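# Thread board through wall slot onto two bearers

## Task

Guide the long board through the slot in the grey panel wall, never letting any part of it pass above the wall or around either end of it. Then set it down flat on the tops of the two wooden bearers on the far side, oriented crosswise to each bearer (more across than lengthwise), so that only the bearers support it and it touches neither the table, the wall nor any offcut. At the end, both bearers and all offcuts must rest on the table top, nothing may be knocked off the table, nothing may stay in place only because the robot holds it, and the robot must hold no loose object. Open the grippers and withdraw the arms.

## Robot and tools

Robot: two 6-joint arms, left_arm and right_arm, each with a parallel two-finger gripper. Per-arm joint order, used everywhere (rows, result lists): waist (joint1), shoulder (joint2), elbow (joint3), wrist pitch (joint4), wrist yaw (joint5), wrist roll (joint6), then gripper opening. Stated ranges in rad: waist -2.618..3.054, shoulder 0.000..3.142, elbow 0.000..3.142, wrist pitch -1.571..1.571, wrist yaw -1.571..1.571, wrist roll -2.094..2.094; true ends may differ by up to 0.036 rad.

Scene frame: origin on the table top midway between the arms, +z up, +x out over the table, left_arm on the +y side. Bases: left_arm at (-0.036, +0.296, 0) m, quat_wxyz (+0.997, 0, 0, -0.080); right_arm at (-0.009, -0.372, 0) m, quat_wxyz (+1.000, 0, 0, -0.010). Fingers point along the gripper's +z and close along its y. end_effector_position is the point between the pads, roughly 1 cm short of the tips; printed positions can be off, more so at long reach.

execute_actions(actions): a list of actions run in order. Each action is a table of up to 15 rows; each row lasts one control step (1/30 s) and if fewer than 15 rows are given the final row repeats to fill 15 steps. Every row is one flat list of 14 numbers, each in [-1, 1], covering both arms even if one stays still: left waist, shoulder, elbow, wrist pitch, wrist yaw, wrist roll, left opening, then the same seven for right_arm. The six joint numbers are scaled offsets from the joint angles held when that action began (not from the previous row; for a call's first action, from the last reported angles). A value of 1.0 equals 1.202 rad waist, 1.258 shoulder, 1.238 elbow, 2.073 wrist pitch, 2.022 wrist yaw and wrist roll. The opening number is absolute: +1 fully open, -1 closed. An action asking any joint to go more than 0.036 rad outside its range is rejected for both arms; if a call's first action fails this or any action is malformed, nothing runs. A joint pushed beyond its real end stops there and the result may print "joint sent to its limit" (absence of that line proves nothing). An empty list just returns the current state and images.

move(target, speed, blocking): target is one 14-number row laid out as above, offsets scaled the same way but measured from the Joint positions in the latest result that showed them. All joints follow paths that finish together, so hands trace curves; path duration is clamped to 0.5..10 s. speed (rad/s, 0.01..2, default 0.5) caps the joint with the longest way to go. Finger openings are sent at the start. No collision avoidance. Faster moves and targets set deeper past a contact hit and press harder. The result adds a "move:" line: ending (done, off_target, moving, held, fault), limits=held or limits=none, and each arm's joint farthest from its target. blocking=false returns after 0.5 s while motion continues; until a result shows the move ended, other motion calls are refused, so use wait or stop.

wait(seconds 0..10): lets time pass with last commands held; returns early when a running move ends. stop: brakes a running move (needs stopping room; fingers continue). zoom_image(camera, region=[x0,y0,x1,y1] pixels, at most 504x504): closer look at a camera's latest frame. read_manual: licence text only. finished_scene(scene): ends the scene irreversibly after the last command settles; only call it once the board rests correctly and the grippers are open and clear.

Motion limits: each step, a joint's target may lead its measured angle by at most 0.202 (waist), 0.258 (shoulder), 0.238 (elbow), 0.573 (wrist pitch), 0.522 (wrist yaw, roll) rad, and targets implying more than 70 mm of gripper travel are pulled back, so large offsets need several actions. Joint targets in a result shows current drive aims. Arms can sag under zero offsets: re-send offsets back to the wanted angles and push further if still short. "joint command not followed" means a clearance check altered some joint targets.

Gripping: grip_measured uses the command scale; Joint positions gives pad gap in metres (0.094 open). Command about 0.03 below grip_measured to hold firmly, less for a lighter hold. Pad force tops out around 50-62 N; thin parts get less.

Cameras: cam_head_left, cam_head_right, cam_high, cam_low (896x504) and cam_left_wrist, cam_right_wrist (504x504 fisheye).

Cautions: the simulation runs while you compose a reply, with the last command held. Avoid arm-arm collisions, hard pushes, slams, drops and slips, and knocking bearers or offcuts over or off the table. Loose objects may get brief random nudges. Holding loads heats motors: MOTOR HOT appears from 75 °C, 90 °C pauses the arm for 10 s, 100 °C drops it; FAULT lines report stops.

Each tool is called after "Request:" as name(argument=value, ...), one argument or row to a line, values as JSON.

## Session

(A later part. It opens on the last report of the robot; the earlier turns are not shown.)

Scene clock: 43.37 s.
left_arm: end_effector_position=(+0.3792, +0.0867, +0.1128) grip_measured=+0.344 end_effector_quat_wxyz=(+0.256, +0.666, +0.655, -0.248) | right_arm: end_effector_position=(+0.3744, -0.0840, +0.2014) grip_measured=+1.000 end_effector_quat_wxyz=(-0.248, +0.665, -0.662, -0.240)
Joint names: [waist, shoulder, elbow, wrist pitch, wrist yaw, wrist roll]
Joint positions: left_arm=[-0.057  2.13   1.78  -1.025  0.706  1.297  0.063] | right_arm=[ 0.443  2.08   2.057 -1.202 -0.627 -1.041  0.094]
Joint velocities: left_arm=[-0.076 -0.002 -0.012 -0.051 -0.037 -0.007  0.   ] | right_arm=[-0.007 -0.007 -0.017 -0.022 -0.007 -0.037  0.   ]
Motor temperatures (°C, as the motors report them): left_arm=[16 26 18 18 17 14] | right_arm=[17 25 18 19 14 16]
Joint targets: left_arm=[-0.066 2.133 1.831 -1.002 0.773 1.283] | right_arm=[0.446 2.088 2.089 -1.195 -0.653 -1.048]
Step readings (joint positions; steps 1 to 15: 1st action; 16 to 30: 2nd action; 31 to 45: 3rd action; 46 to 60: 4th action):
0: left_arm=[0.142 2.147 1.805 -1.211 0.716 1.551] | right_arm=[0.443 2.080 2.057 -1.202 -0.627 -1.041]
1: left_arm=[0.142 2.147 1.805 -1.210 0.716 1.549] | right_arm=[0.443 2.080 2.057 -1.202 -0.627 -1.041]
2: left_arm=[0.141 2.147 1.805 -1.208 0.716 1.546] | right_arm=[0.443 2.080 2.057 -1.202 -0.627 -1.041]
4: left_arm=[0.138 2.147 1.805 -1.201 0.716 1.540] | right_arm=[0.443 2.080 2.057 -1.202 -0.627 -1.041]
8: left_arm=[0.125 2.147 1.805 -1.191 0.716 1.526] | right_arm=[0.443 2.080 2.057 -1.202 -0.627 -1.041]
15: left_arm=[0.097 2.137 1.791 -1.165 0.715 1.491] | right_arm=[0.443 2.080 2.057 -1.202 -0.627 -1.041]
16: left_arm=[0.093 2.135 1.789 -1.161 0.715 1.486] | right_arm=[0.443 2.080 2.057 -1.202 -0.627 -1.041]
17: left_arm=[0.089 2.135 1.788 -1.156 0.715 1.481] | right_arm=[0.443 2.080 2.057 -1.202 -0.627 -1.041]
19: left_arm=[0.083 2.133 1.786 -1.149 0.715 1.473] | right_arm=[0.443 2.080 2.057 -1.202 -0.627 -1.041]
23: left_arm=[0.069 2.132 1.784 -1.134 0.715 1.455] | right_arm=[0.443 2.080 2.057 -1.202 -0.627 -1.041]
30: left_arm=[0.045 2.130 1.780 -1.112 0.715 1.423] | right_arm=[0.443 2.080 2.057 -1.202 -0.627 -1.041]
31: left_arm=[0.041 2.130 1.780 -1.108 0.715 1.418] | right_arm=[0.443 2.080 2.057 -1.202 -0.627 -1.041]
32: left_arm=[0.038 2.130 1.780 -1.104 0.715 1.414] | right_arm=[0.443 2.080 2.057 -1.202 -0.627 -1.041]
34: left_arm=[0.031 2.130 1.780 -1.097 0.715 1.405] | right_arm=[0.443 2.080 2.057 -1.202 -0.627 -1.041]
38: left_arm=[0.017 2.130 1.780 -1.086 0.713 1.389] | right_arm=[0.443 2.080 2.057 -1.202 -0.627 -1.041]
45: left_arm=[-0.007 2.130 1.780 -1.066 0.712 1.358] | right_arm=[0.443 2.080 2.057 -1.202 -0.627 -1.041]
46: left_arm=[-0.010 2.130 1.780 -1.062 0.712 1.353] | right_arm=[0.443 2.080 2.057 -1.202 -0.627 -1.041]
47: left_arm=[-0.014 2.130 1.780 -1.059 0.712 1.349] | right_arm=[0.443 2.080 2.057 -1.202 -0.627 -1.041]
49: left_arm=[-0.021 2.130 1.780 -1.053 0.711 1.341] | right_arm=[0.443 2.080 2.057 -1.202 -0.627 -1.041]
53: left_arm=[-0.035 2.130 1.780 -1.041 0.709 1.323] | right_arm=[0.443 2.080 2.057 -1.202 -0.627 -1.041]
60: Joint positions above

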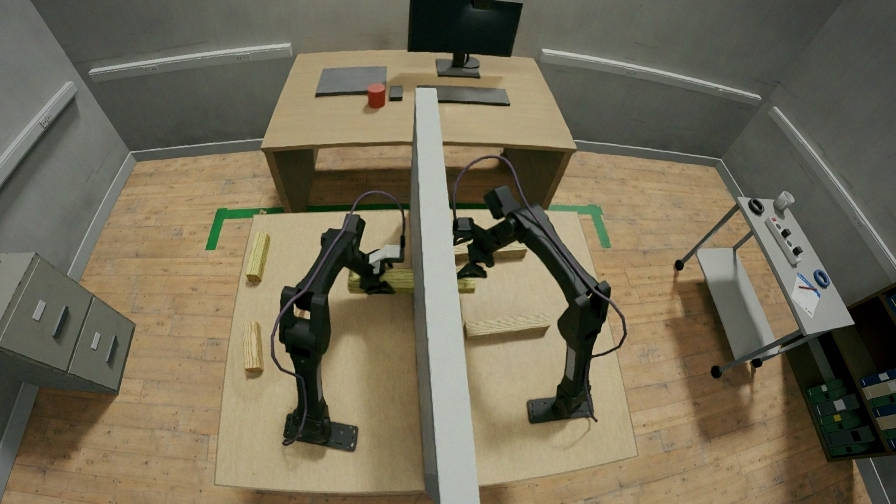

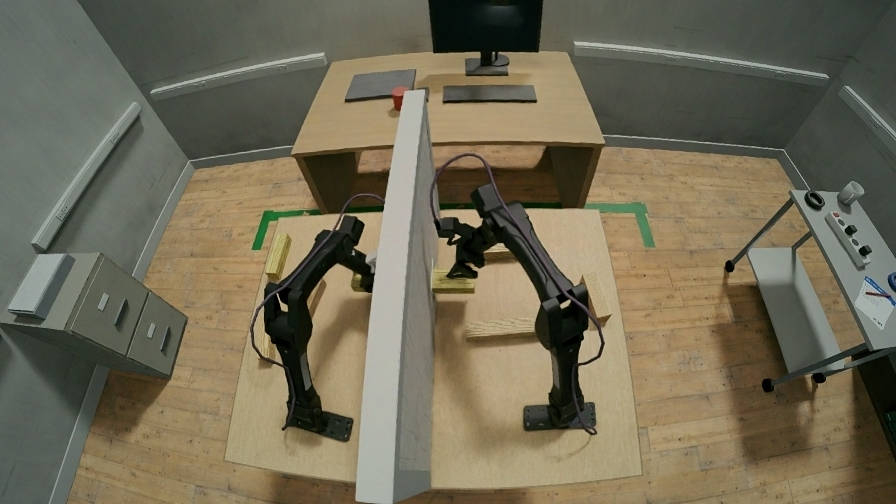

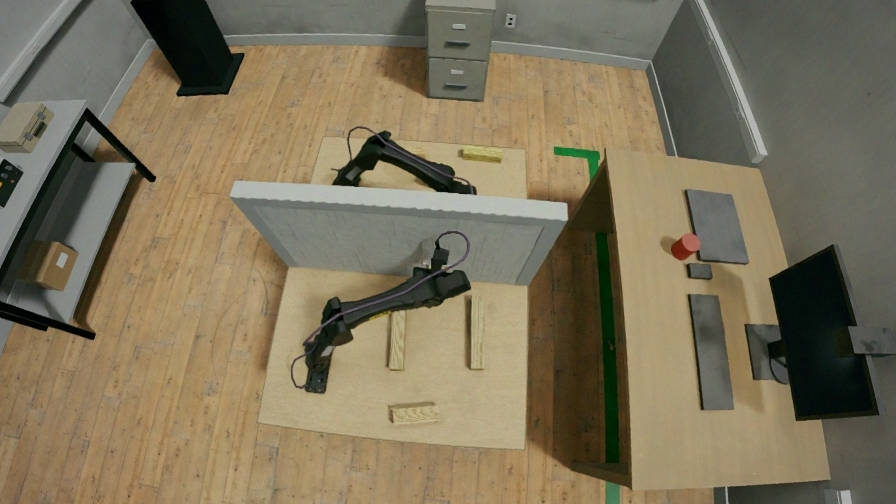

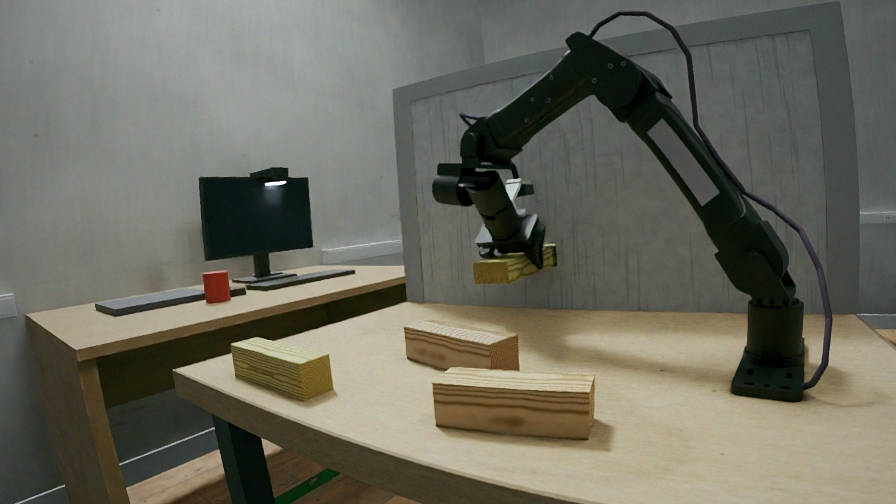

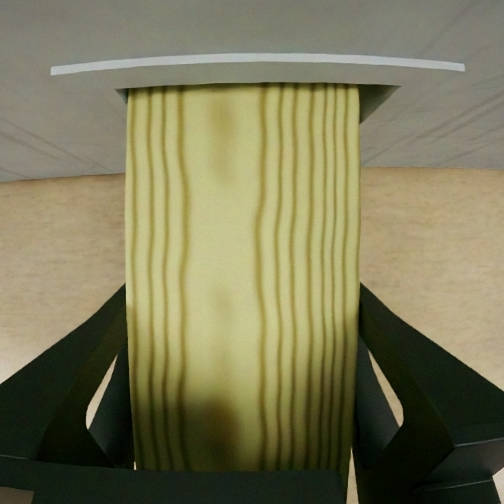

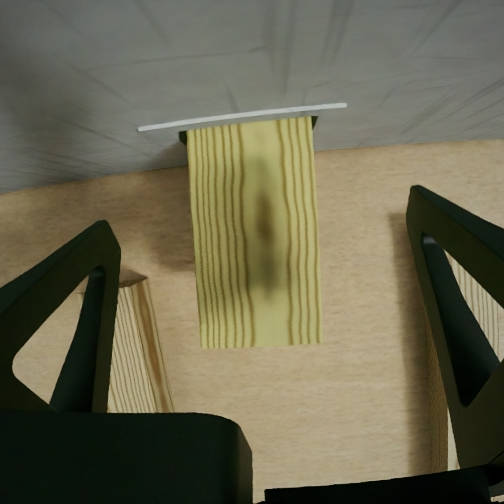

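Request:
execute_actions(
  actions=[
    [[-0.0075,0.0024,0.0412,0.0111,0.0331,-0.0069,-0.3,0.0043,0.0068,-0.0352,0.0213,-0.0129,0.0044,1.0],[-0.0075,0.0024,0.0412,0.0111,0.0331,-0.0069,-0.3,0.0043,0.0068,-0.0352,0.0213,-0.0129,0.0044,1.0],[-0.0075,0.0024,0.0412,0.0111,0.0331,-0.0069,-0.3,0.0043,0.0068,-0.0352,0.0213,-0.0129,0.0044,1.0],[-0.0075,0.0024,0.0412,0.0111,0.0331,-0.0069,-0.3,0.0054,0.0073,-0.0542,0.0331,-0.0129,0.0052,1.0],[-0.0075,0.0024,0.0412,0.0111,0.0331,-0.0069,-0.3,0.0054,0.0073,-0.0542,0.0331,-0.0129,0.0052,1.0],[-0.0075,0.0024,0.0412,0.0111,0.0331,-0.0069,-0.3,0.0054,0.0073,-0.0542,0.0331,-0.0129,0.0052,1.0],[-0.0075,0.0024,0.0412,0.0111,0.0331,-0.0069,-0.3,0.0064,0.0077,-0.0732,0.0448,-0.0129,0.0061,1.0],[-0.0075,0.0024,0.0412,0.0111,0.0331,-0.0069,-0.3,0.0064,0.0077,-0.0732,0.0448,-0.0129,0.0061,1.0],[-0.0075,0.0024,0.0412,0.0111,0.0331,-0.0069,-0.3,0.0064,0.0077,-0.0732,0.0448,-0.0129,0.0061,1.0],[-0.0075,0.0024,0.0412,0.0111,0.0331,-0.0069,-0.3,0.0075,0.0081,-0.0923,0.0566,-0.0129,0.0069,1.0],[-0.0075,0.0024,0.0412,0.0111,0.0331,-0.0069,-0.3,0.0075,0.0081,-0.0923,0.0566,-0.0129,0.0069,1.0],[-0.0075,0.0024,0.0412,0.0111,0.0331,-0.0069,-0.3,0.0075,0.0081,-0.0923,0.0566,-0.0129,0.0069,1.0],[-0.0075,0.0024,0.0412,0.0111,0.0331,-0.0069,-0.3,0.0085,0.0086,-0.1113,0.0683,-0.0129,0.0078,1.0]],
    [[-0.005,0.0024,0.0412,0.0087,0.0331,-0.003,-0.3,0.0043,0.0068,-0.0352,0.0213,-0.0129,0.0044,1.0],[-0.005,0.0024,0.0412,0.0087,0.0331,-0.003,-0.3,0.0043,0.0068,-0.0352,0.0213,-0.0129,0.0044,1.0],[-0.005,0.0024,0.0412,0.0087,0.0331,-0.003,-0.3,0.0043,0.0068,-0.0352,0.0213,-0.0129,0.0044,1.0],[-0.005,0.0024,0.0412,0.0087,0.0331,-0.003,-0.3,0.0054,0.0073,-0.0542,0.0331,-0.0129,0.0052,1.0],[-0.005,0.0024,0.0412,0.0087,0.0331,-0.003,-0.3,0.0054,0.0073,-0.0542,0.0331,-0.0129,0.0052,1.0],[-0.005,0.0024,0.0412,0.0087,0.0331,-0.003,-0.3,0.0054,0.0073,-0.0542,0.0331,-0.0129,0.0052,1.0],[-0.005,0.0024,0.0412,0.0087,0.0331,-0.003,-0.3,0.0064,0.0077,-0.0732,0.0448,-0.0129,0.0061,1.0],[-0.005,0.0024,0.0412,0.0087,0.0331,-0.003,-0.3,0.0064,0.0077,-0.0732,0.0448,-0.0129,0.0061,1.0],[-0.005,0.0024,0.0412,0.0087,0.0331,-0.003,-0.3,0.0064,0.0077,-0.0732,0.0448,-0.0129,0.0061,1.0],[-0.005,0.0024,0.0412,0.0087,0.0331,-0.003,-0.3,0.0075,0.0081,-0.0923,0.0566,-0.0129,0.0069,1.0],[-0.005,0.0024,0.0412,0.0087,0.0331,-0.003,-0.3,0.0075,0.0081,-0.0923,0.0566,-0.0129,0.0069,1.0],[-0.005,0.0024,0.0412,0.0087,0.0331,-0.003,-0.3,0.0075,0.0081,-0.0923,0.0566,-0.0129,0.0069,1.0],[-0.005,0.0024,0.0412,0.0087,0.0331,-0.003,-0.3,0.0085,0.0086,-0.1113,0.0683,-0.0129,0.0078,1.0]],
    [[-0.005,0.0024,0.0412,0.0087,0.0331,-0.003,-0.3,0.0043,0.0068,-0.0352,0.0213,-0.0129,0.0044,1.0],[-0.005,0.0024,0.0412,0.0087,0.0331,-0.003,-0.3,0.0043,0.0068,-0.0352,0.0213,-0.0129,0.0044,1.0],[-0.005,0.0024,0.0412,0.0087,0.0331,-0.003,-0.3,0.0043,0.0068,-0.0352,0.0213,-0.0129,0.0044,1.0],[-0.005,0.0024,0.0412,0.0087,0.0331,-0.003,-0.3,0.0054,0.0073,-0.0542,0.0331,-0.0129,0.0052,1.0],[-0.005,0.0024,0.0412,0.0087,0.0331,-0.003,-0.3,0.0054,0.0073,-0.0542,0.0331,-0.0129,0.0052,1.0],[-0.005,0.0024,0.0412,0.0087,0.0331,-0.003,-0.3,0.0054,0.0073,-0.0542,0.0331,-0.0129,0.0052,1.0],[-0.005,0.0024,0.0412,0.0087,0.0331,-0.003,-0.3,0.0064,0.0077,-0.0732,0.0448,-0.0129,0.0061,1.0],[-0.005,0.0024,0.0412,0.0087,0.0331,-0.003,-0.3,0.0064,0.0077,-0.0732,0.0448,-0.0129,0.0061,1.0],[-0.005,0.0024,0.0412,0.0087,0.0331,-0.003,-0.3,0.0064,0.0077,-0.0732,0.0448,-0.0129,0.0061,1.0],[-0.005,0.0024,0.0412,0.0087,0.0331,-0.003,-0.3,0.0075,0.0081,-0.0923,0.0566,-0.0129,0.0069,1.0],[-0.005,0.0024,0.0412,0.0087,0.0331,-0.003,-0.3,0.0075,0.0081,-0.0923,0.0566,-0.0129,0.0069,1.0],[-0.005,0.0024,0.0412,0.0087,0.0331,-0.003,-0.3,0.0075,0.0081,-0.0923,0.0566,-0.0129,0.0069,1.0],[-0.005,0.0024,0.0412,0.0087,0.0331,-0.003,-0.3,0.0085,0.0086,-0.1048,0.0626,-0.0129,0.0078,1.0]],
  ],
)

Request:
wait(
  seconds=0.3,
)

Scene clock: 46.53 s.
left_arm: end_effector_position=(+0.3787, +0.0850, +0.1128) grip_measured=+0.344 end_effector_quat_wxyz=(+0.255, +0.665, +0.656, -0.249) | right_arm: end_effector_position=(+0.3735, -0.0835, +0.1103) grip_measured=+1.000 end_effector_quat_wxyz=(-0.231, +0.655, -0.675, -0.251)
Joint names: [waist, shoulder, elbow, wrist pitch, wrist yaw, wrist roll]
Joint positions: left_arm=[-0.061  2.13   1.78  -1.023  0.706  1.29   0.063] | right_arm=[ 0.443  2.091  1.717 -0.884 -0.633 -1.015  0.094]
Joint velocities: left_arm=[-0.002  0.012 -0.002  0.066 -0.007 -0.022  0.001] | right_arm=[-0.002 -0.007 -0.159  0.022  0.037 -0.007  0.   ]
Motor temperatures (°C, as the motors report them): left_arm=[16 26 18 18 17 14] | right_arm=[17 26 18 19 14 16]
Joint targets: left_arm=[-0.067 2.133 1.831 -1.005 0.773 1.284] | right_arm=[0.453 2.099 1.697 -0.855 -0.657 -1.008]
Step readings (joint positions; steps 1 to 15: 1st action; 16 to 30: 2nd action; 31 to 45: 3rd action):
0: left_arm=[-0.061 2.130 1.780 -1.023 0.706 1.290] | right_arm=[0.443 2.080 2.057 -1.202 -0.627 -1.041]
1: left_arm=[-0.061 2.130 1.780 -1.023 0.706 1.290] | right_arm=[0.443 2.080 2.051 -1.195 -0.628 -1.041]
2: left_arm=[-0.061 2.130 1.780 -1.023 0.706 1.290] | right_arm=[0.443 2.080 2.046 -1.188 -0.629 -1.040]
4: left_arm=[-0.061 2.130 1.780 -1.023 0.706 1.290] | right_arm=[0.443 2.081 2.030 -1.173 -0.629 -1.039]
8: left_arm=[-0.061 2.130 1.780 -1.023 0.706 1.290] | right_arm=[0.443 2.082 1.995 -1.146 -0.629 -1.037]
15: left_arm=[-0.061 2.130 1.780 -1.023 0.706 1.290] | right_arm=[0.443 2.084 1.942 -1.093 -0.630 -1.033]
16: left_arm=[-0.061 2.130 1.780 -1.023 0.706 1.290] | right_arm=[0.443 2.085 1.933 -1.086 -0.630 -1.032]
17: left_arm=[-0.061 2.130 1.780 -1.023 0.706 1.290] | right_arm=[0.443 2.085 1.926 -1.080 -0.630 -1.031]
19: left_arm=[-0.061 2.130 1.780 -1.023 0.706 1.290] | right_arm=[0.443 2.085 1.911 -1.068 -0.631 -1.030]
23: left_arm=[-0.061 2.130 1.780 -1.023 0.706 1.290] | right_arm=[0.443 2.086 1.881 -1.038 -0.631 -1.028]
30: left_arm=[-0.061 2.130 1.780 -1.023 0.706 1.290] | right_arm=[0.443 2.088 1.827 -0.985 -0.631 -1.024]
31: left_arm=[-0.061 2.130 1.780 -1.023 0.706 1.290] | right_arm=[0.443 2.088 1.818 -0.978 -0.632 -1.023]
32: left_arm=[-0.061 2.130 1.780 -1.023 0.706 1.290] | right_arm=[0.443 2.088 1.811 -0.972 -0.632 -1.023]
34: left_arm=[-0.061 2.130 1.780 -1.023 0.706 1.290] | right_arm=[0.443 2.089 1.796 -0.959 -0.632 -1.022]
38: left_arm=[-0.061 2.130 1.780 -1.023 0.706 1.290] | right_arm=[0.443 2.090 1.766 -0.930 -0.633 -1.020]
45: Joint positions above

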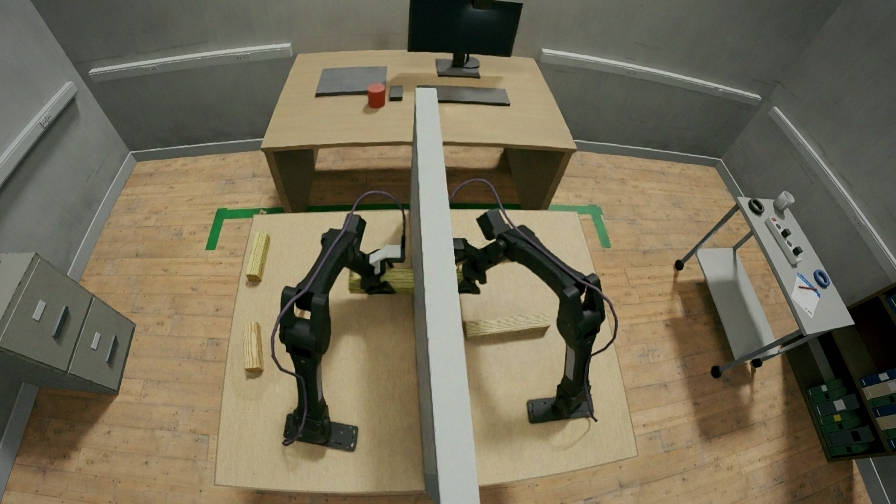

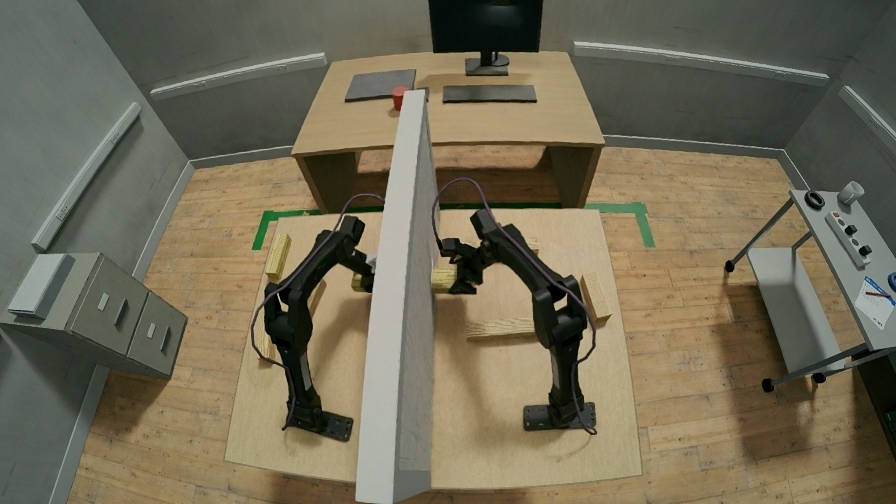

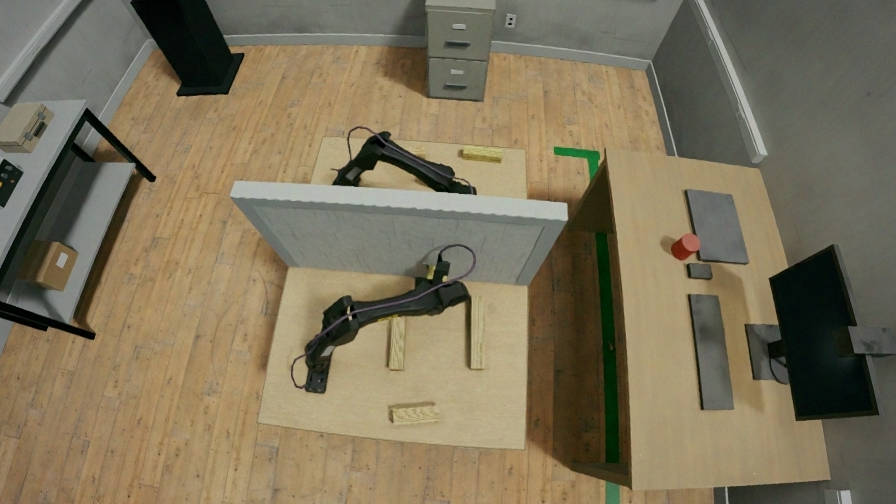

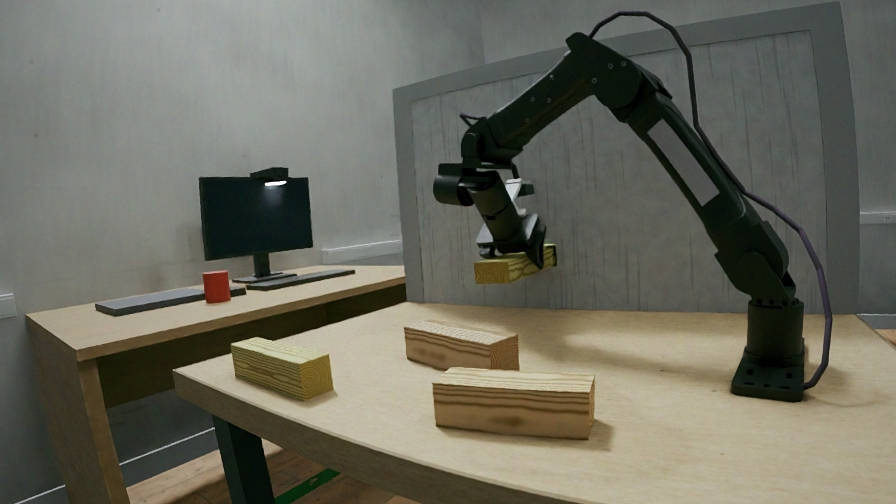

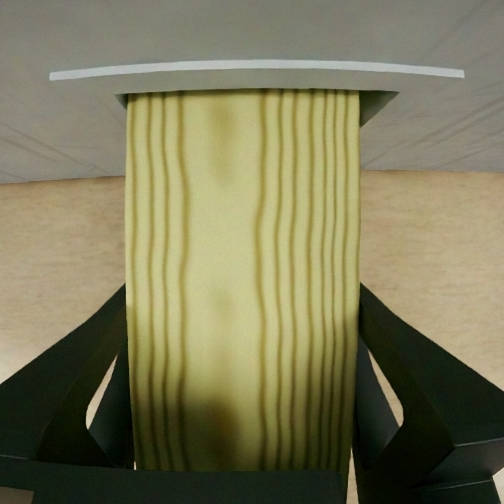

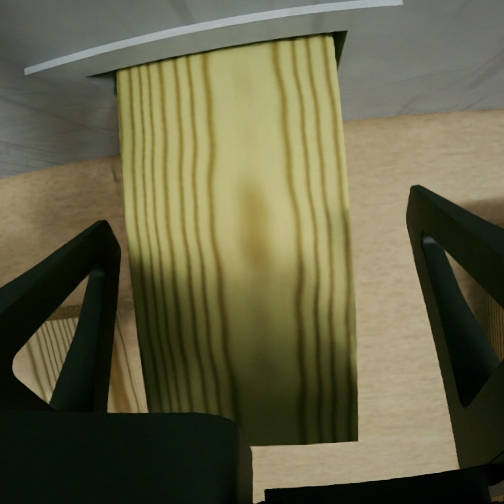

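Scene clock: 46.83 s.
left_arm: end_effector_position=(+0.3787, +0.0850, +0.1128) grip_measured=+0.344 end_effector_quat_wxyz=(+0.255, +0.665, +0.656, -0.249) | right_arm: end_effector_position=(+0.3758, -0.0825, +0.1100) grip_measured=+1.000 end_effector_quat_wxyz=(-0.237, +0.655, -0.673, -0.249)
Joint names: [waist, shoulder, elbow, wrist pitch, wrist yaw, wrist roll]
Joint positions: left_arm=[-0.061  2.13   1.78  -1.023  0.706  1.29   0.063] | right_arm=[ 0.443  2.091  1.712 -0.866 -0.633 -1.014  0.094]
Joint velocities: left_arm=[-0.002 -0.017 -0.007 -0.037  0.037  0.007 -0.   ] | right_arm=[ 0.002 -0.007 -0.012  0.037  0.007 -0.007  0.   ]
Motor temperatures (°C, as the motors report them): left_arm=[16 26 18 18 17 14] | right_arm=[17 26 18 19 14 16]
Joint targets: left_arm=[-0.067 2.133 1.831 -1.005 0.773 1.284] | right_arm=[0.453 2.099 1.697 -0.855 -0.657 -1.008]
wait: 0.30 s; no rest

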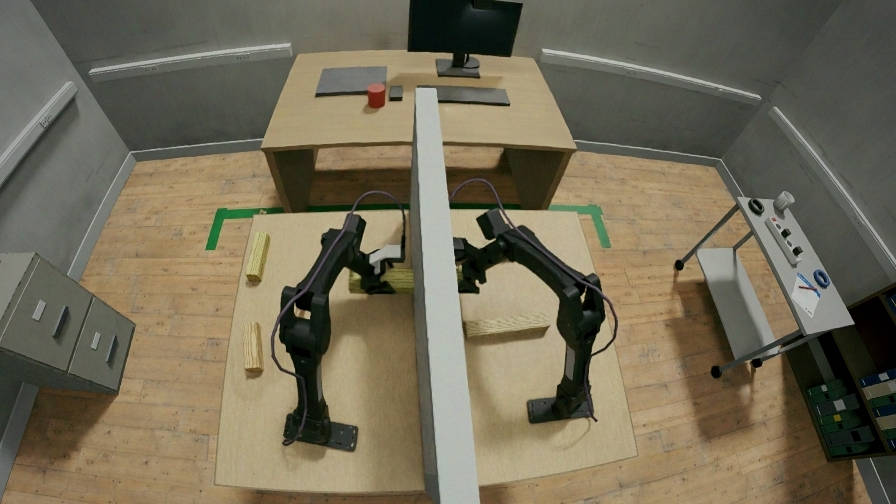

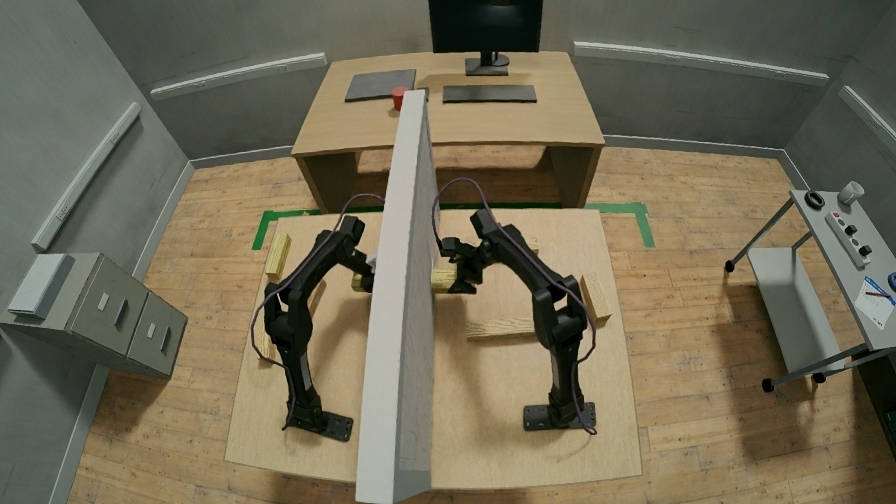

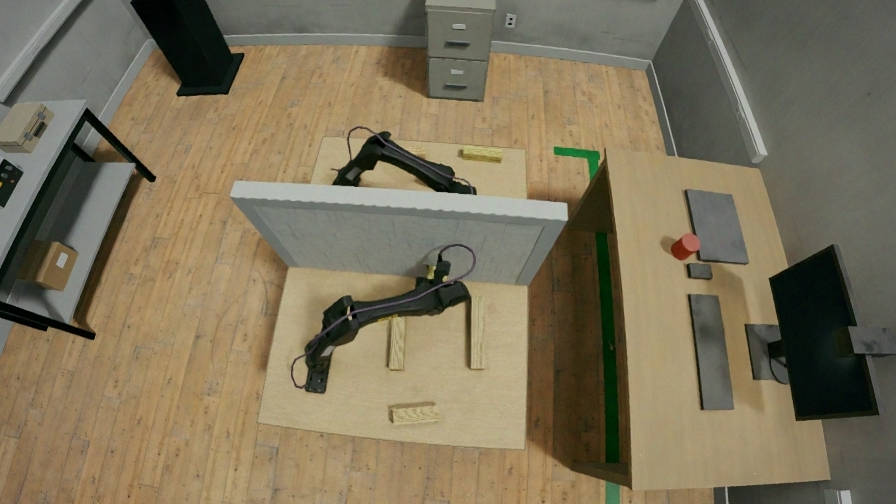

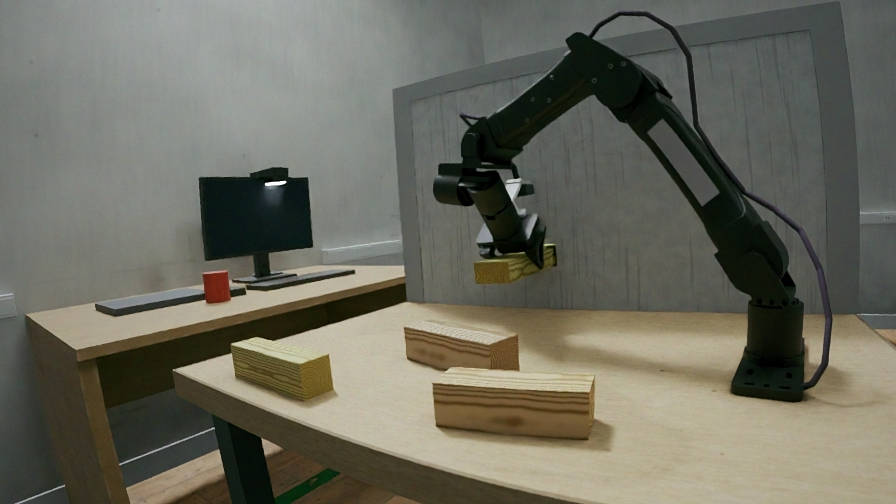

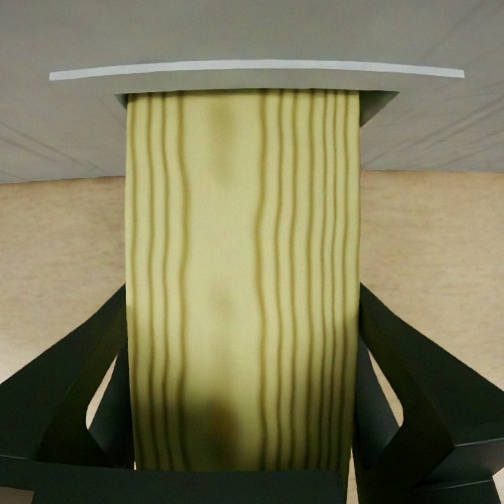

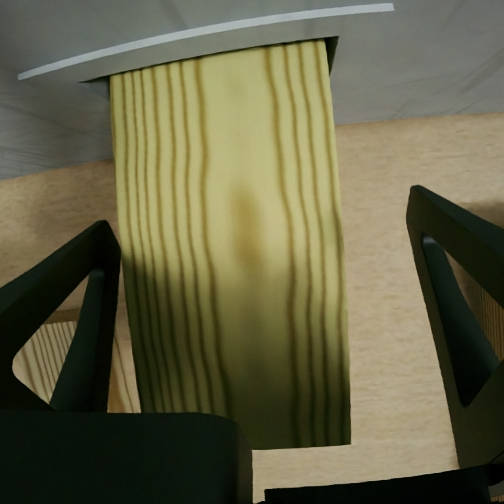

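Request:
execute_actions(
  actions=[],
)

Scene clock: 47.37 s.
left_arm: end_effector_position=(+0.3787, +0.0850, +0.1128) grip_measured=+0.344 end_effector_quat_wxyz=(+0.255, +0.665, +0.656, -0.249) | right_arm: end_effector_position=(+0.3763, -0.0822, +0.1102) grip_measured=+1.000 end_effector_quat_wxyz=(-0.238, +0.655, -0.673, -0.248)
Joint names: [waist, shoulder, elbow, wrist pitch, wrist yaw, wrist roll]
Joint positions: left_arm=[-0.061  2.13   1.78  -1.023  0.706  1.29   0.063] | right_arm=[ 0.443  2.091  1.712 -0.863 -0.633 -1.014  0.094]
Joint velocities: left_arm=[ 0.002 -0.022  0.002 -0.081  0.007 -0.022  0.001] | right_arm=[ 0.002  0.002 -0.007 -0.066 -0.007 -0.022  0.   ]
Motor temperatures (°C, as the motors report them): left_arm=[16 26 18 18 17 14] | right_arm=[17 26 18 19 14 16]
Joint targets: left_arm=[-0.067 2.133 1.831 -1.005 0.773 1.284] | right_arm=[0.453 2.099 1.697 -0.856 -0.657 -1.009]

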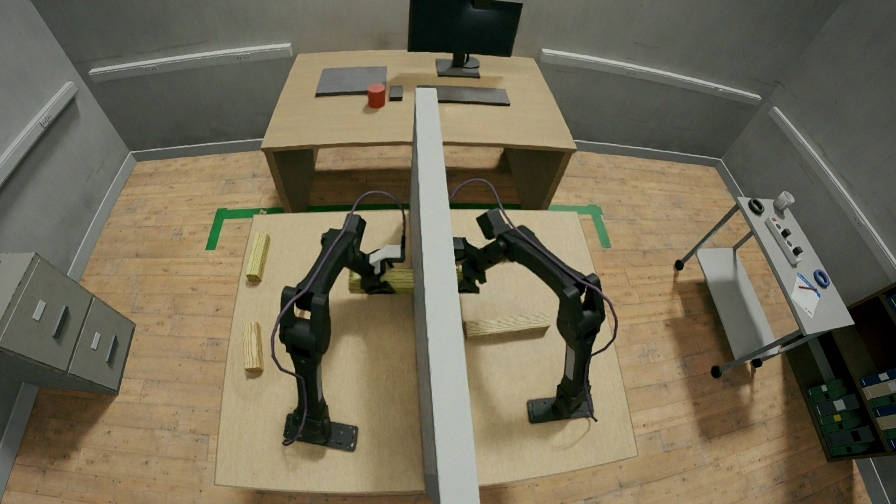

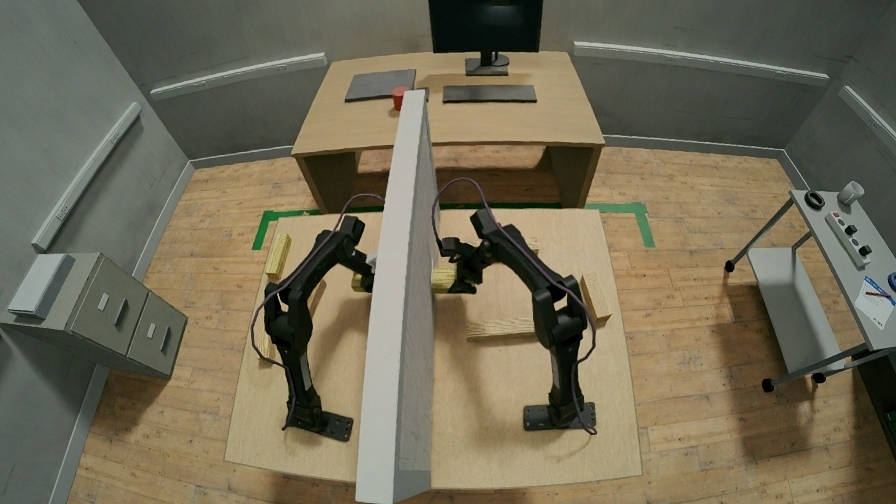

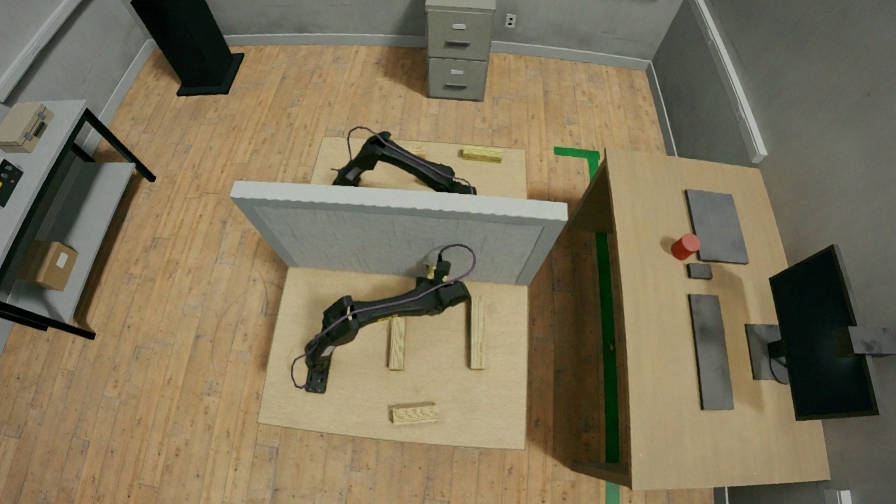

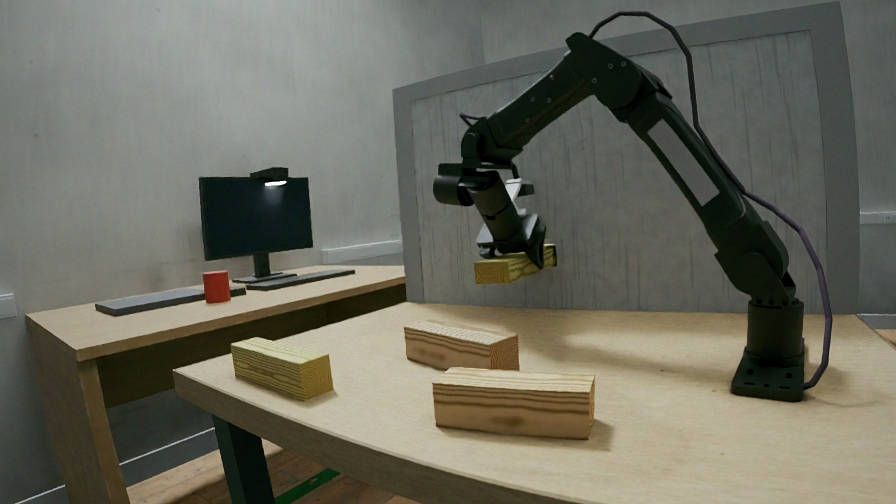

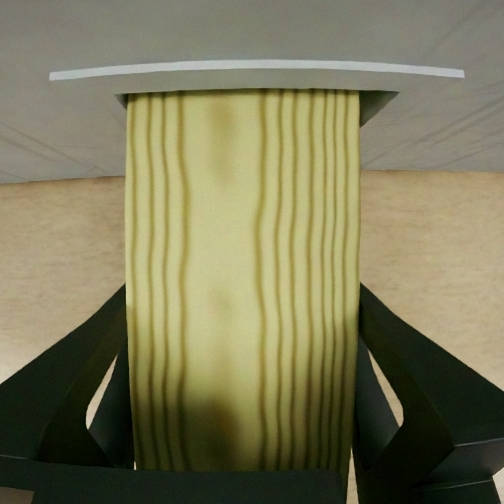

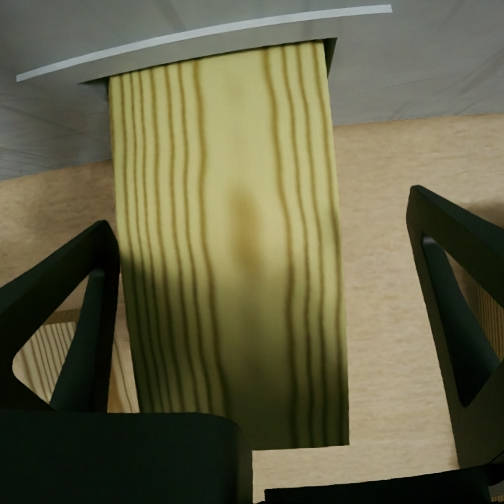

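Request:
execute_actions(
  actions=[
    [[-0.005,0.0024,0.0412,0.0087,0.0331,-0.003,-0.3, 0.012,-0.012,-0.018,0.006,-0.004,0.004,1.0],[-0.005,0.0024,0.0412,0.0087,0.0331,-0.003,-0.3, 0.016,-0.022,-0.028,0.010,-0.003,0.007,1.0],[-0.005,0.0024,0.0412,0.0087,0.0331,-0.003,-0.3, 0.020,-0.032,-0.040,0.014,-0.002,0.010,1.0],[-0.005,0.0024,0.0412,0.0087,0.0331,-0.003,-0.3, 0.024,-0.041,-0.051,0.018,0.0,0.013,1.0]],
  ],
)

Scene clock: 48.83 s.
left_arm: end_effector_position=(+0.3787, +0.0850, +0.1128) grip_measured=+0.344 end_effector_quat_wxyz=(+0.255, +0.665, +0.656, -0.249) | right_arm: end_effector_position=(+0.3651, -0.0760, +0.1101) grip_measured=+1.000 end_effector_quat_wxyz=(-0.237, +0.657, -0.670, -0.250)
Joint names: [waist, shoulder, elbow, wrist pitch, wrist yaw, wrist roll]
Joint positions: left_arm=[-0.061  2.13   1.78  -1.023  0.706  1.29   0.063] | right_arm=[ 0.467  2.062  1.666 -0.835 -0.628 -0.994  0.094]
Joint velocities: left_arm=[-0.007  0.022 -0.002  0.066 -0.081 -0.007 -0.   ] | right_arm=[-0.007  0.007 -0.007 -0.037 -0.022 -0.022  0.   ]
Motor temperatures (°C, as the motors report them): left_arm=[16 26 18 18 17 14] | right_arm=[17 26 18 19 14 16]
Joint targets: left_arm=[-0.067 2.133 1.831 -1.005 0.773 1.284] | right_arm=[0.472 2.040 1.649 -0.826 -0.633 -0.988]
Step readings (joint positions):
0: left_arm=[-0.061 2.130 1.780 -1.023 0.706 1.290] | right_arm=[0.443 2.091 1.712 -0.863 -0.633 -1.014]
1: left_arm=[-0.061 2.130 1.780 -1.023 0.706 1.290] | right_arm=[0.443 2.091 1.712 -0.863 -0.633 -1.013]
2: left_arm=[-0.061 2.130 1.780 -1.023 0.706 1.290] | right_arm=[0.445 2.090 1.709 -0.858 -0.633 -1.012]
4: left_arm=[-0.061 2.130 1.780 -1.023 0.706 1.290] | right_arm=[0.450 2.079 1.688 -0.846 -0.631 -1.006]
8: left_arm=[-0.061 2.130 1.780 -1.023 0.706 1.290] | right_arm=[0.464 2.064 1.666 -0.844 -0.629 -0.998]
15: Joint positions above

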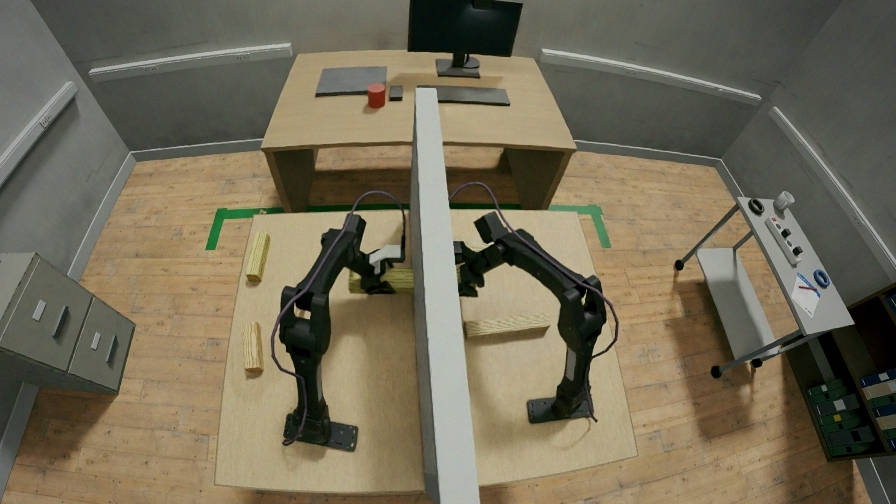

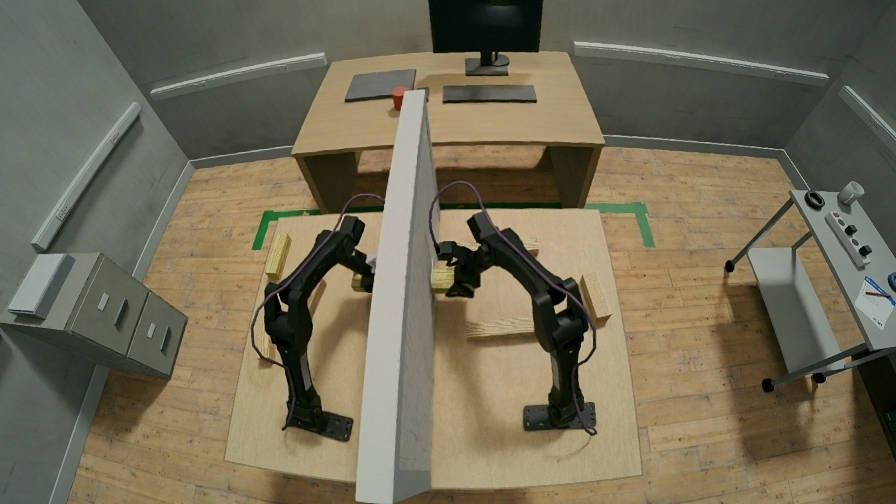

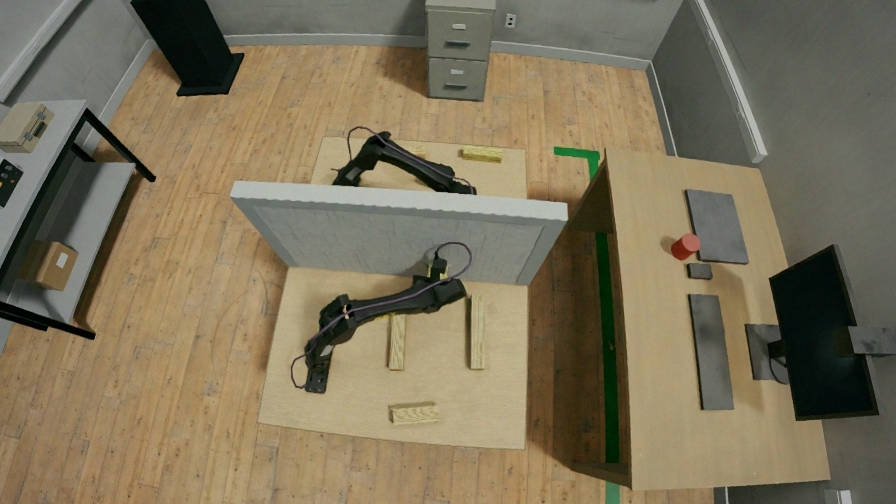

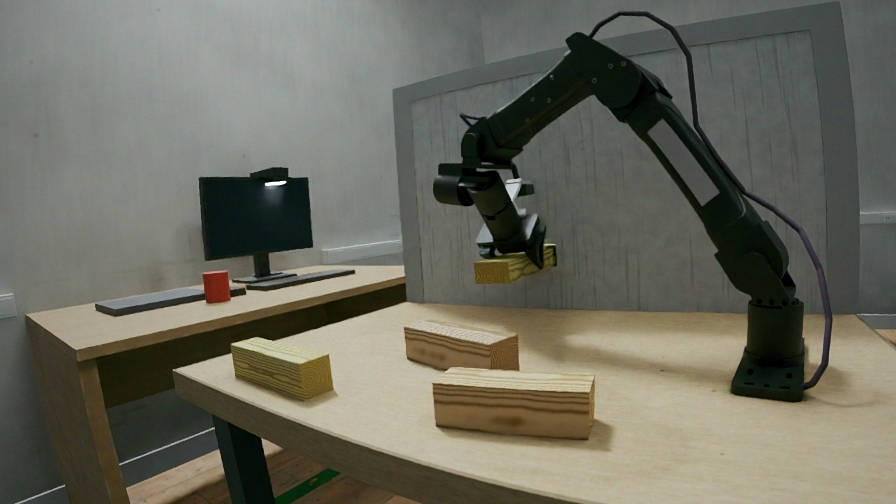

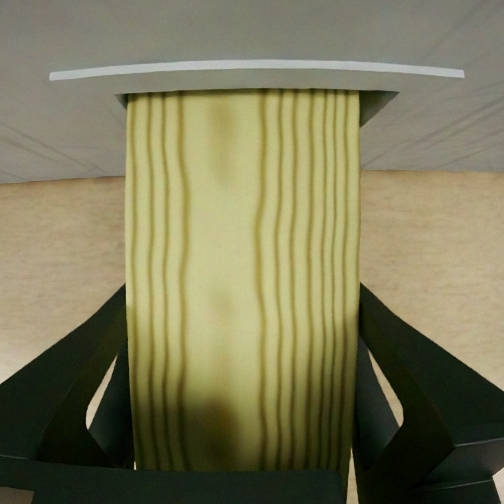

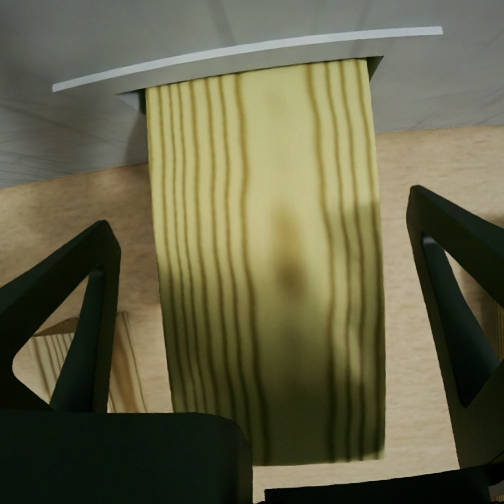

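Request:
zoom_image(
  camera="cam_head_right",
  region=[400, 220, 560, 320],
)

Region (400, 220, 560, 320) of cam_head_right's 896x504 image, scaled by 3.150, with more detail than that image has; it fills the top 315 rows of this view, and the rest is white.

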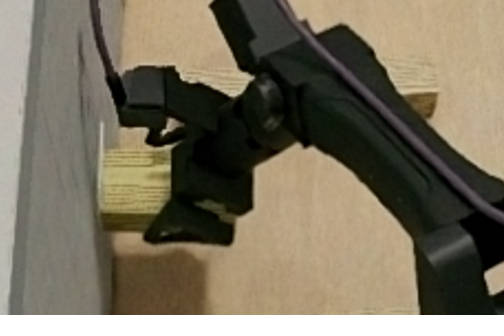

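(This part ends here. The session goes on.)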